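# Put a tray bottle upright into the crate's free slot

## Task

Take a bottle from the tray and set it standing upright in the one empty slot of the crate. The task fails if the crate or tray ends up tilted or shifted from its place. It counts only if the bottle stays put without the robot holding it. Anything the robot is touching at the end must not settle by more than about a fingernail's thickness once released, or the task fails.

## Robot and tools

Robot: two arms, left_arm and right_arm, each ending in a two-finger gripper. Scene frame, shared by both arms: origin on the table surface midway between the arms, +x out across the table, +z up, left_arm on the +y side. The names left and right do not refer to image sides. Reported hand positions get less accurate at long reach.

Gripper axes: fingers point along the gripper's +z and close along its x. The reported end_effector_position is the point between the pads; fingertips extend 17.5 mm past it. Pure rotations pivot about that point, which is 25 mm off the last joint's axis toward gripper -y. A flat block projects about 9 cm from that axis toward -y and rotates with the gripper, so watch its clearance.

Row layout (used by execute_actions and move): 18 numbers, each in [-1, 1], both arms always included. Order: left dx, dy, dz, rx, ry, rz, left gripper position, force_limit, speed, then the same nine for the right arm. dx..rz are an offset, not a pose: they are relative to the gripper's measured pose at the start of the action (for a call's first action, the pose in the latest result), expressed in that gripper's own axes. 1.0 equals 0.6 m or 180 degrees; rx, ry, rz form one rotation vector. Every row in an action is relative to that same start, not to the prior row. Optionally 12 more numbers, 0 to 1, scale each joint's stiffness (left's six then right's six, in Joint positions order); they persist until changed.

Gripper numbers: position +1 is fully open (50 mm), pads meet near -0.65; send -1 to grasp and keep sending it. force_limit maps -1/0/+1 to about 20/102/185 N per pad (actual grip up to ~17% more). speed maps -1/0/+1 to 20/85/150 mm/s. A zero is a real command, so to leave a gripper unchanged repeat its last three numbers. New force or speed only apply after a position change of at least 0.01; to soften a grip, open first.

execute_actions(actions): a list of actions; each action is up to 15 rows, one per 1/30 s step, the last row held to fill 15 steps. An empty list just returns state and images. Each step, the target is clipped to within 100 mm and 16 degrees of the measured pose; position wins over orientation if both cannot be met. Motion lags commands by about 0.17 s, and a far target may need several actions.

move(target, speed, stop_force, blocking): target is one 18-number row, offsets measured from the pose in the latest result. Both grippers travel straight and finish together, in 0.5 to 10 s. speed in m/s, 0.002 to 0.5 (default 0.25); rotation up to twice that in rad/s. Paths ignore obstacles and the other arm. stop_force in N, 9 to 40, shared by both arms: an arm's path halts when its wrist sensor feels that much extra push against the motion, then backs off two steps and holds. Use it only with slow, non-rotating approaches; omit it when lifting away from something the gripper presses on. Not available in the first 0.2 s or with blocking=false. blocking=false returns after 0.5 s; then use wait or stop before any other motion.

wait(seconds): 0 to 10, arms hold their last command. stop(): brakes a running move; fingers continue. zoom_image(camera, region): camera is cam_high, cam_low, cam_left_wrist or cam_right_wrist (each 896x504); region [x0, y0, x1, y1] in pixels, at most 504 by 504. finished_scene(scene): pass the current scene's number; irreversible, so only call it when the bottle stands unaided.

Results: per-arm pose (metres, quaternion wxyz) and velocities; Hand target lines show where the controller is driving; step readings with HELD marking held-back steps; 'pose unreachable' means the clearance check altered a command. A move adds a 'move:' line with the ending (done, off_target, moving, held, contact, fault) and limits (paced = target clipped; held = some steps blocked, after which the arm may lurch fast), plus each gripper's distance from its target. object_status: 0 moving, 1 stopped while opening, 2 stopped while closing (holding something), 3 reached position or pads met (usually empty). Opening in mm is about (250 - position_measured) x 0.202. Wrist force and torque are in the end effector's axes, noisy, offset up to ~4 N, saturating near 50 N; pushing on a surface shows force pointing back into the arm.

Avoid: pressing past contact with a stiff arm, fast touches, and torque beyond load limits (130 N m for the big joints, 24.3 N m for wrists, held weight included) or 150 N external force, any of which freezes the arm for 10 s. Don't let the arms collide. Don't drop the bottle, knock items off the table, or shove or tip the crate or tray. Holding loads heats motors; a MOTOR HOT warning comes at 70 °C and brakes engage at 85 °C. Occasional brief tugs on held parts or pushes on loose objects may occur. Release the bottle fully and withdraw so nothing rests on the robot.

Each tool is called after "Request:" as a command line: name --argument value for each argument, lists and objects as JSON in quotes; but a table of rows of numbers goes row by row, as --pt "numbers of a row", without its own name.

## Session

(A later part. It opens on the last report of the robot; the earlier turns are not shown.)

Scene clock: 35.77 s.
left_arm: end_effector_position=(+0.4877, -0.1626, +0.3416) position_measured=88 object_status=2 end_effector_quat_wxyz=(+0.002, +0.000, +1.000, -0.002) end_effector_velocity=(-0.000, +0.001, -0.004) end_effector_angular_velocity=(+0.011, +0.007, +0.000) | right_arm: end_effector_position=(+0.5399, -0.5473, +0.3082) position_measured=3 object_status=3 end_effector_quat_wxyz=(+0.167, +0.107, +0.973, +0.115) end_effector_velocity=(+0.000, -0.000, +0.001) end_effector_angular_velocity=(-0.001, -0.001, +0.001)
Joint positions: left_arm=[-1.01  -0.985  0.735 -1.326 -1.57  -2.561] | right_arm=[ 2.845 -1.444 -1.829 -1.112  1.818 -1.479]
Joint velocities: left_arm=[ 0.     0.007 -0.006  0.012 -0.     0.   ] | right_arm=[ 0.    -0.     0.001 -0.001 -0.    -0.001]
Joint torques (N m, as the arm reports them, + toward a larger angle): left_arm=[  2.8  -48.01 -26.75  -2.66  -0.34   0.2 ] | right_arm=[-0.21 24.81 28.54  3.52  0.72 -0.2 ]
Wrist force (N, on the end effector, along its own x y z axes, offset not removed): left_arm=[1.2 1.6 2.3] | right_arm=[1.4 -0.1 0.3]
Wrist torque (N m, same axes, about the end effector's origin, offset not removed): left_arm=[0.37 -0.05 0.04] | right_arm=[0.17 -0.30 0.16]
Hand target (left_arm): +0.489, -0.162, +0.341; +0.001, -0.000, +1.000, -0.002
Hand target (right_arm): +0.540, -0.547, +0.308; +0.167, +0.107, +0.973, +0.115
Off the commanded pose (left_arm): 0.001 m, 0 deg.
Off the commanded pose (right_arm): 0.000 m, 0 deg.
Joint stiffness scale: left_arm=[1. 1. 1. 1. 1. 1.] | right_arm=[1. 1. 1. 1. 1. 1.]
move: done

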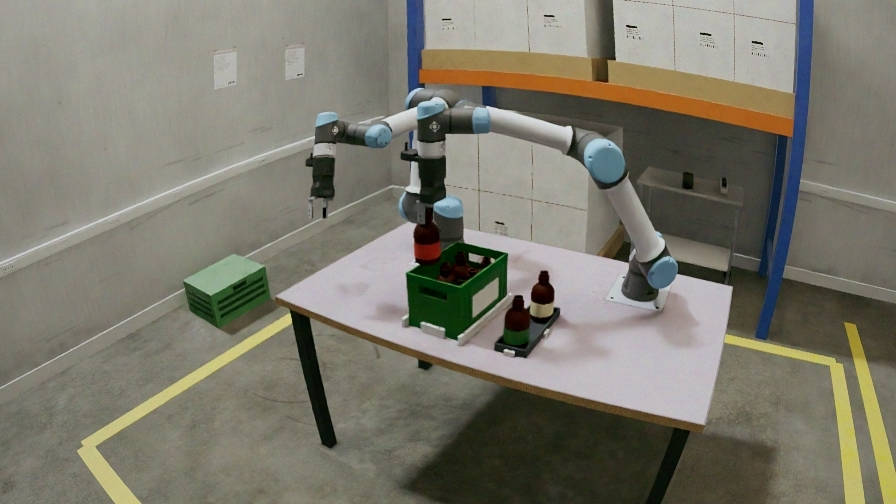

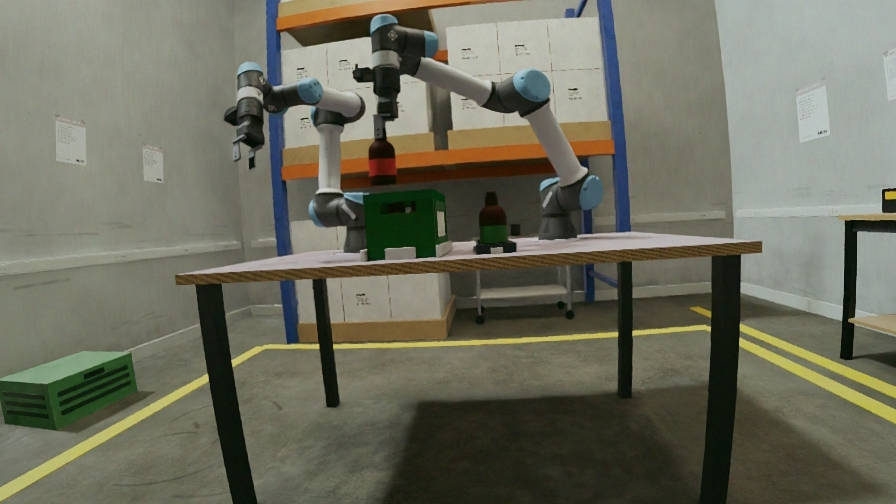

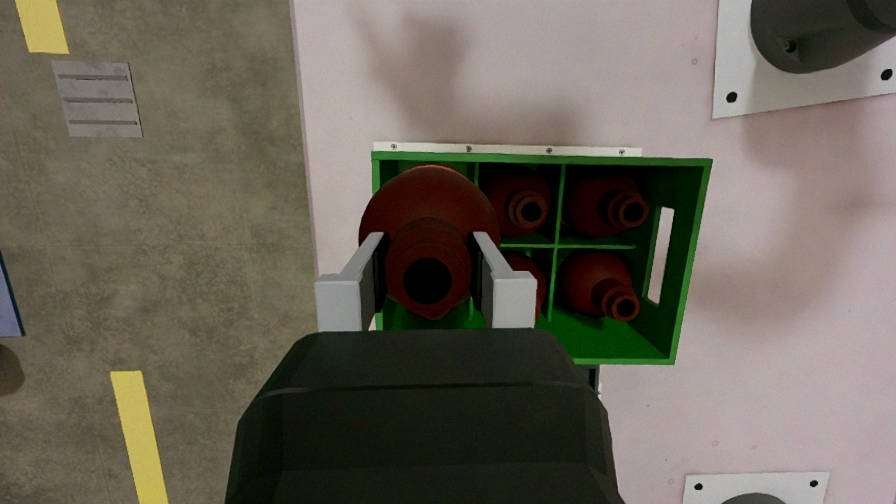

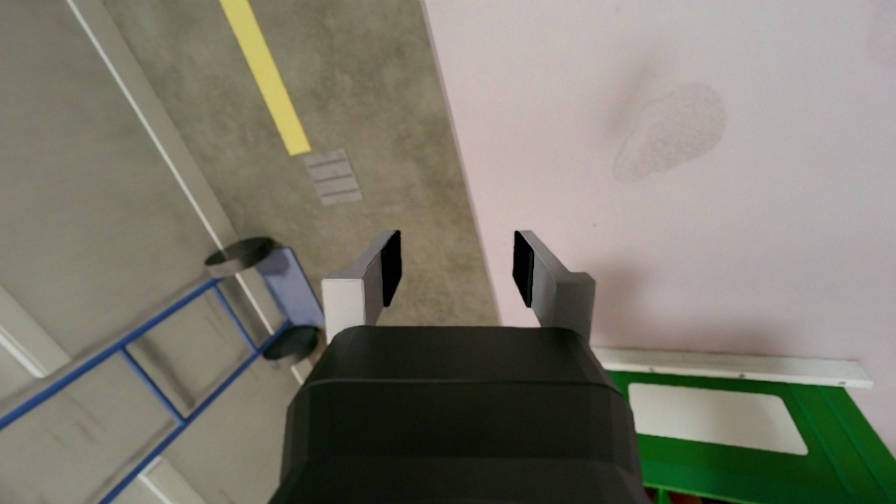

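Request:
move --target '[0.009,0.008,0.15,0,0,0,-1,-0.5,0,0,0,0,0,0,0,1,0,0]' --speed 0.07 --stop_force 10

Request:
move --target '[0,0,0.18,0,0,0,-1,-0.5,0,0,0,0,0,0,0,1,0,0]' --speed 0.04 --stop_force 10

Scene clock: 40.00 s.
left_arm: end_effector_position=(+0.4840, -0.1576, +0.2514) position_measured=88 object_status=2 end_effector_quat_wxyz=(+0.001, -0.000, +1.000, -0.001) end_effector_velocity=(+0.002, -0.003, +0.008) end_effector_angular_velocity=(-0.022, -0.014, -0.000) | right_arm: end_effector_position=(+0.5399, -0.5473, +0.3082) position_measured=3 object_status=3 end_effector_quat_wxyz=(+0.167, +0.107, +0.973, +0.115) end_effector_velocity=(-0.000, -0.000, -0.000) end_effector_angular_velocity=(-0.001, +0.000, +0.001)
Joint positions: left_arm=[-1.011 -1.035  1.046 -1.585 -1.57  -2.562] | right_arm=[ 2.845 -1.444 -1.829 -1.112  1.818 -1.479]
Joint velocities: left_arm=[-0.    -0.009 -0.    -0.017  0.    -0.   ] | right_arm=[ 0.    -0.    -0.001  0.001 -0.    -0.001]
Joint torques (N m, as the arm reports them, + toward a larger angle): left_arm=[ -0.87 -50.7  -22.08  -4.68   0.02  -0.45] | right_arm=[ 0.3  23.71 28.37  3.53  0.64 -0.02]
Wrist force (N, on the end effector, along its own x y z axes, offset not removed): left_arm=[-1.1 1.1 3.8] | right_arm=[0.8 0.7 0.0]
Wrist torque (N m, same axes, about the end effector's origin, offset not removed): left_arm=[0.32 0.25 0.08] | right_arm=[0.25 -0.19 0.12]
Hand target (left_arm): +0.483, -0.158, +0.252; +0.002, +0.000, +1.000, -0.002
Hand target (right_arm): +0.540, -0.547, +0.308; +0.167, +0.107, +0.973, +0.115
Off the commanded pose (left_arm): 0.002 m, 0 deg.
Off the commanded pose (right_arm): 0.000 m, 0 deg.
Joint stiffness scale: left_arm=[1. 1. 1. 1. 1. 1.] | right_arm=[1. 1. 1. 1. 1. 1.]
move: done

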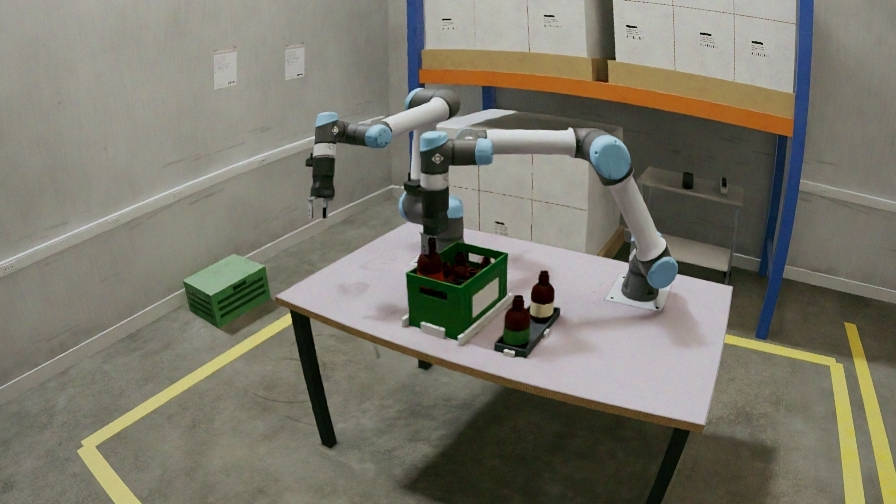

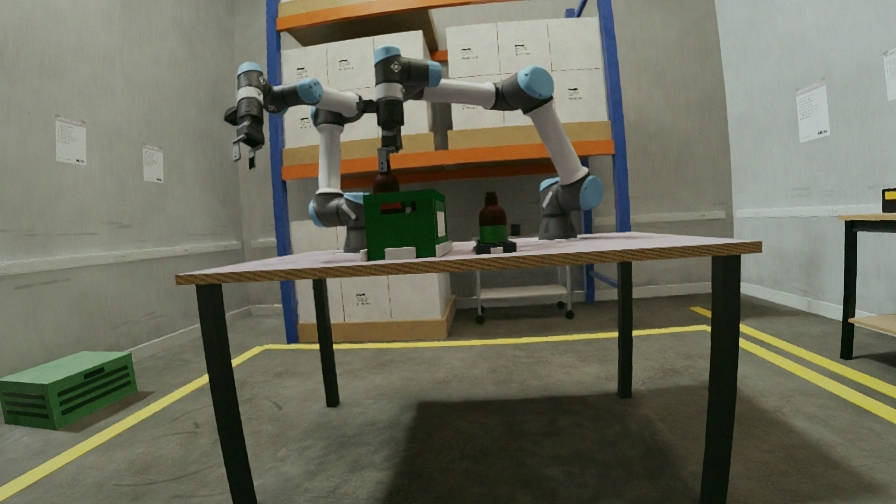

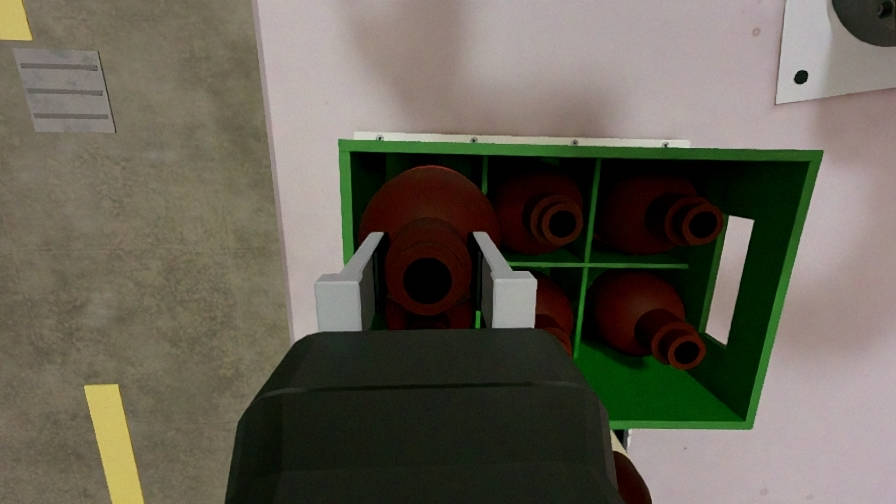

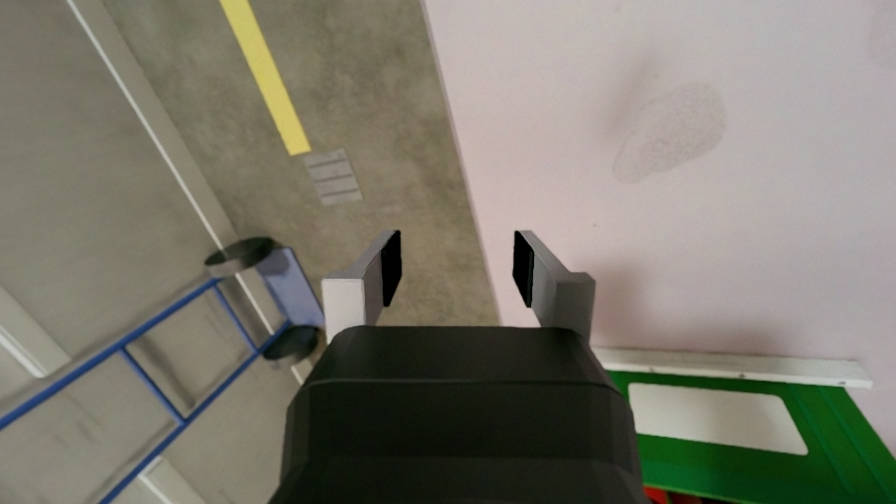

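Scene clock: 43.03 s.
left_arm: end_effector_position=(+0.4850, -0.1591, +0.1476) position_measured=88 object_status=2 end_effector_quat_wxyz=(+0.003, -0.000, +1.000, -0.004) end_effector_velocity=(+0.002, +0.000, -0.001) end_effector_angular_velocity=(-0.005, -0.004, +0.002) | right_arm: end_effector_position=(+0.5399, -0.5473, +0.3082) position_measured=3 object_status=3 end_effector_quat_wxyz=(+0.167, +0.107, +0.973, +0.115) end_effector_velocity=(+0.000, -0.000, +0.000) end_effector_angular_velocity=(-0.000, -0.000, +0.000)
Joint positions: left_arm=[-1.011 -0.998  1.257 -1.839 -1.57  -2.562] | right_arm=[ 2.845 -1.444 -1.829 -1.112  1.818 -1.479]
Joint velocities: left_arm=[ 0.002 -0.001  0.006 -0.011  0.001  0.   ] | right_arm=[-0. -0.  0.  0. -0. -0.]
Joint torques (N m, as the arm reports them, + toward a larger angle): left_arm=[  1.25 -48.46 -20.09  -3.56   0.19   0.25] | right_arm=[ 0.55 24.2  28.57  3.52  0.51  0.05]
Wrist force (N, on the end effector, along its own x y z axes, offset not removed): left_arm=[0.9 2.2 -0.9] | right_arm=[0.5 -0.6 1.5]
Wrist torque (N m, same axes, about the end effector's origin, offset not removed): left_arm=[0.44 0.16 0.04] | right_arm=[0.15 -0.10 0.14]
Hand target (left_arm): +0.484, -0.158, +0.143; +0.001, -0.000, +1.000, -0.001
Hand target (right_arm): +0.540, -0.547, +0.308; +0.167, +0.107, +0.973, +0.115
Off the commanded pose (left_arm): 0.004 m, 0 deg.
Off the commanded pose (right_arm): 0.000 m, 0 deg.
Joint stiffness scale: left_arm=[1. 1. 1. 1. 1. 1.] | right_arm=[1. 1. 1. 1. 1. 1.]
move: off_target (left_arm)

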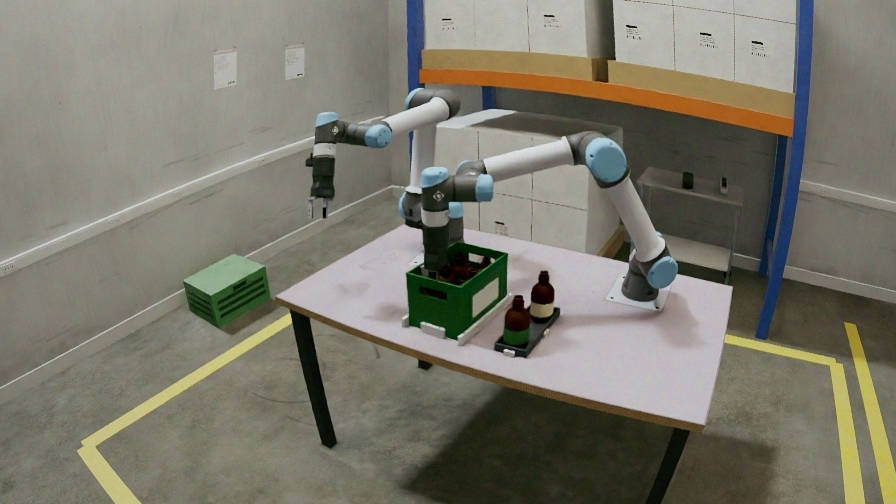

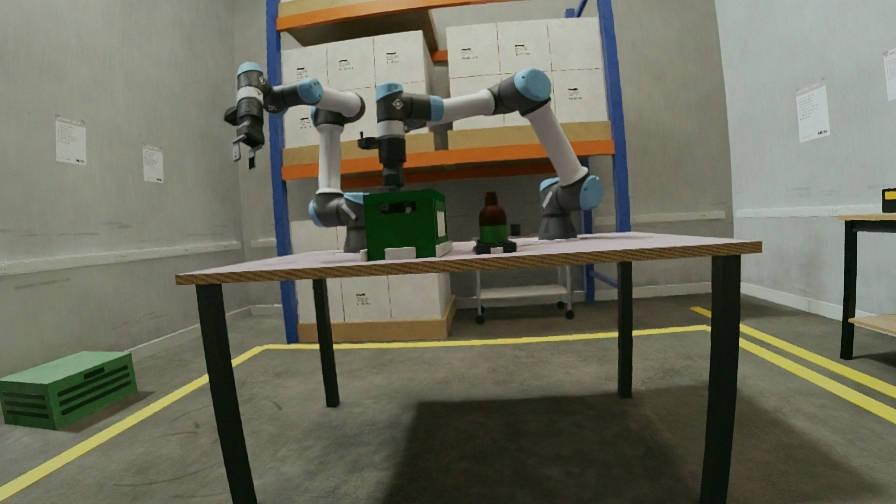

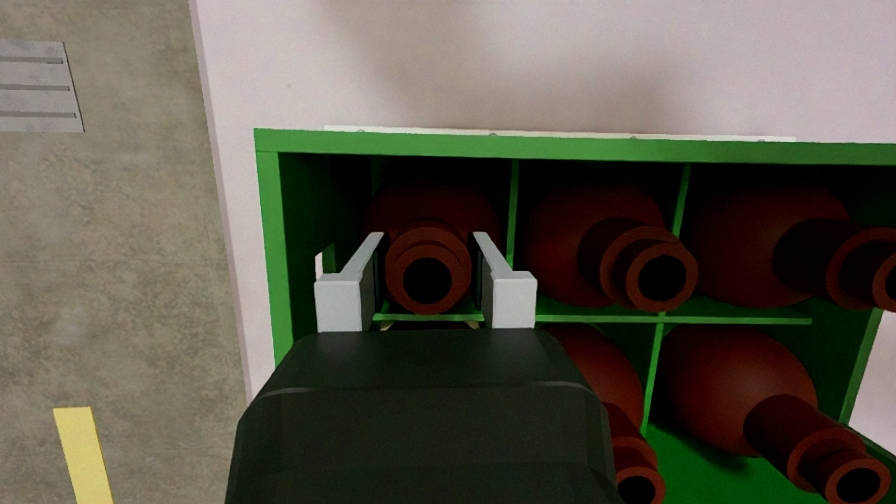

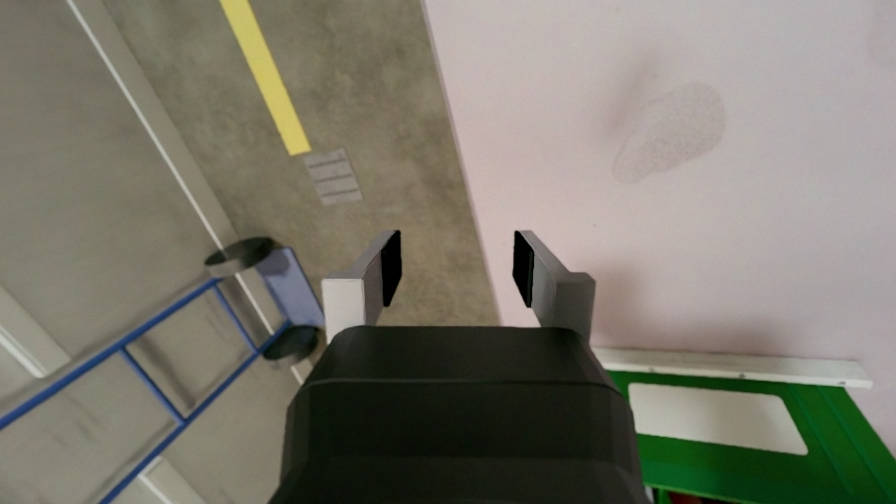

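Request:
move --target '[0,0,0,0,0,0,0.8,-0.5,0,0,0,0,0,0,0,1,0,0]'

Request:
finished_scene --scene 1

Scene clock: 48.07 s.
left_arm: end_effector_position=(+0.4851, -0.1592, +0.1475) position_measured=32 object_status=3 end_effector_quat_wxyz=(+0.003, -0.000, +1.000, -0.004) end_effector_velocity=(+0.000, -0.000, +0.000) end_effector_angular_velocity=(-0.000, -0.000, +0.000) | right_arm: end_effector_position=(+0.5399, -0.5473, +0.3082) position_measured=3 object_status=3 end_effector_quat_wxyz=(+0.167, +0.107, +0.973, +0.115) end_effector_velocity=(-0.000, +0.000, -0.000) end_effector_angular_velocity=(+0.000, +0.000, +0.000)
Joint positions: left_arm=[-1.011 -0.998  1.257 -1.84  -1.57  -2.562] | right_arm=[ 2.845 -1.444 -1.829 -1.112  1.818 -1.479]
Joint velocities: left_arm=[-0.    -0.    -0.     0.     0.    -0.001] | right_arm=[-0.     0.    -0.001  0.     0.    -0.   ]
Joint torques (N m, as the arm reports them, + toward a larger angle): left_arm=[  0.72 -48.28 -23.54  -2.61  -0.02  -0.03] | right_arm=[ 0.53 23.78 28.75  3.57  0.72 -0.07]
Wrist force (N, on the end effector, along its own x y z axes, offset not removed): left_arm=[-1.4 0.6 -0.7] | right_arm=[0.9 0.0 0.0]
Wrist torque (N m, same axes, about the end effector's origin, offset not removed): left_arm=[0.12 0.41 0.05] | right_arm=[0.13 -0.27 0.12]
Hand target (left_arm): +0.485, -0.159, +0.148; +0.003, -0.000, +1.000, -0.004
Hand target (right_arm): +0.540, -0.547, +0.308; +0.167, +0.107, +0.973, +0.115
Off the commanded pose (left_arm): 0.000 m, 0 deg.
Off the commanded pose (right_arm): 0.000 m, 0 deg.
Joint stiffness scale: left_arm=[1. 1. 1. 1. 1. 1.] | right_arm=[1. 1. 1. 1. 1. 1.]
move: done

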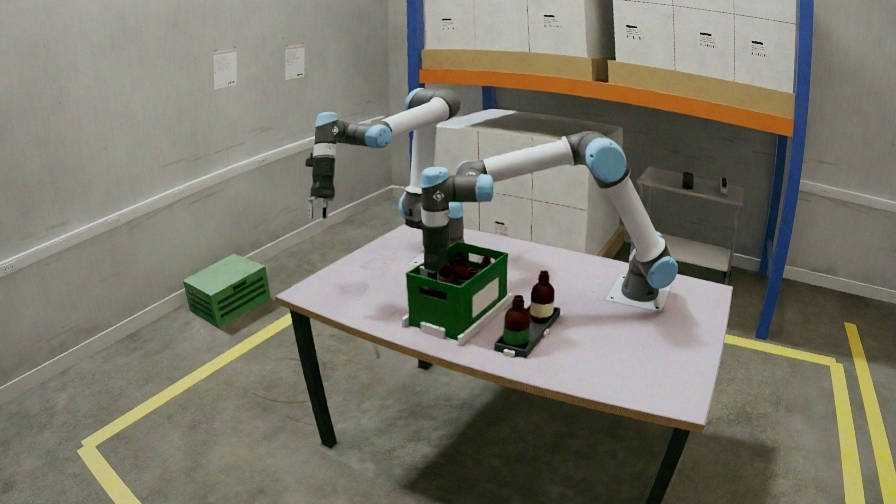

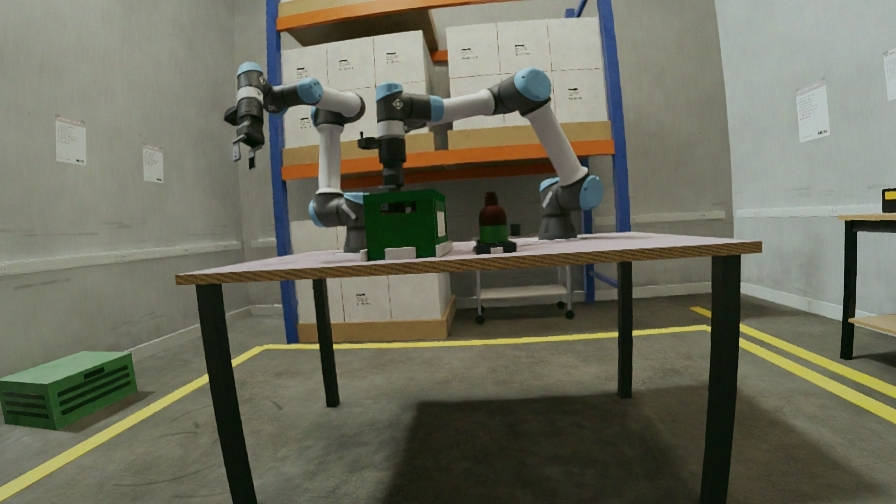

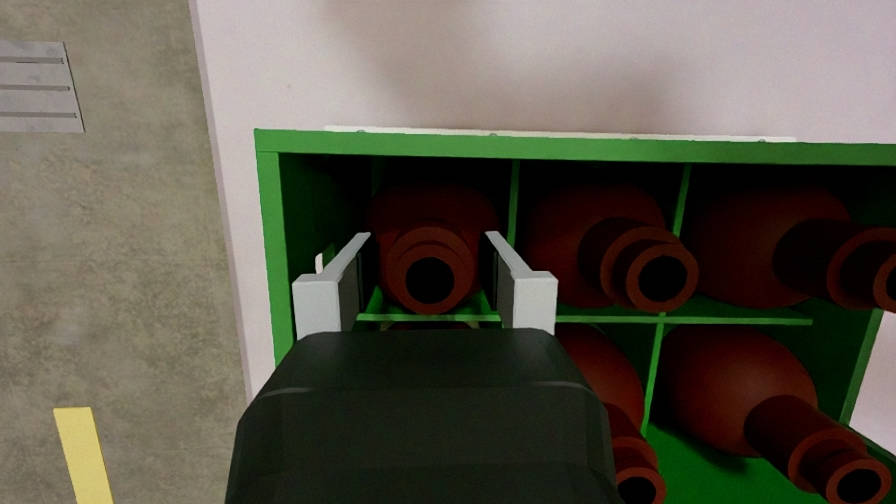

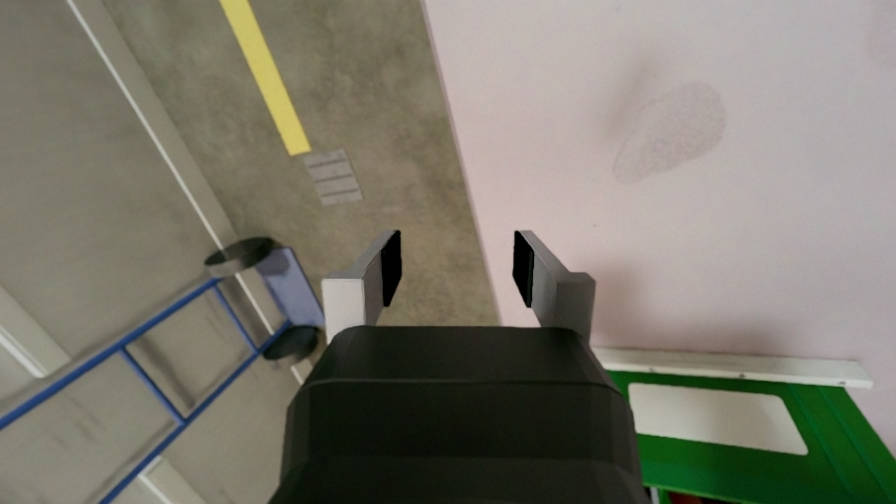

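The scene is finished: the task was done.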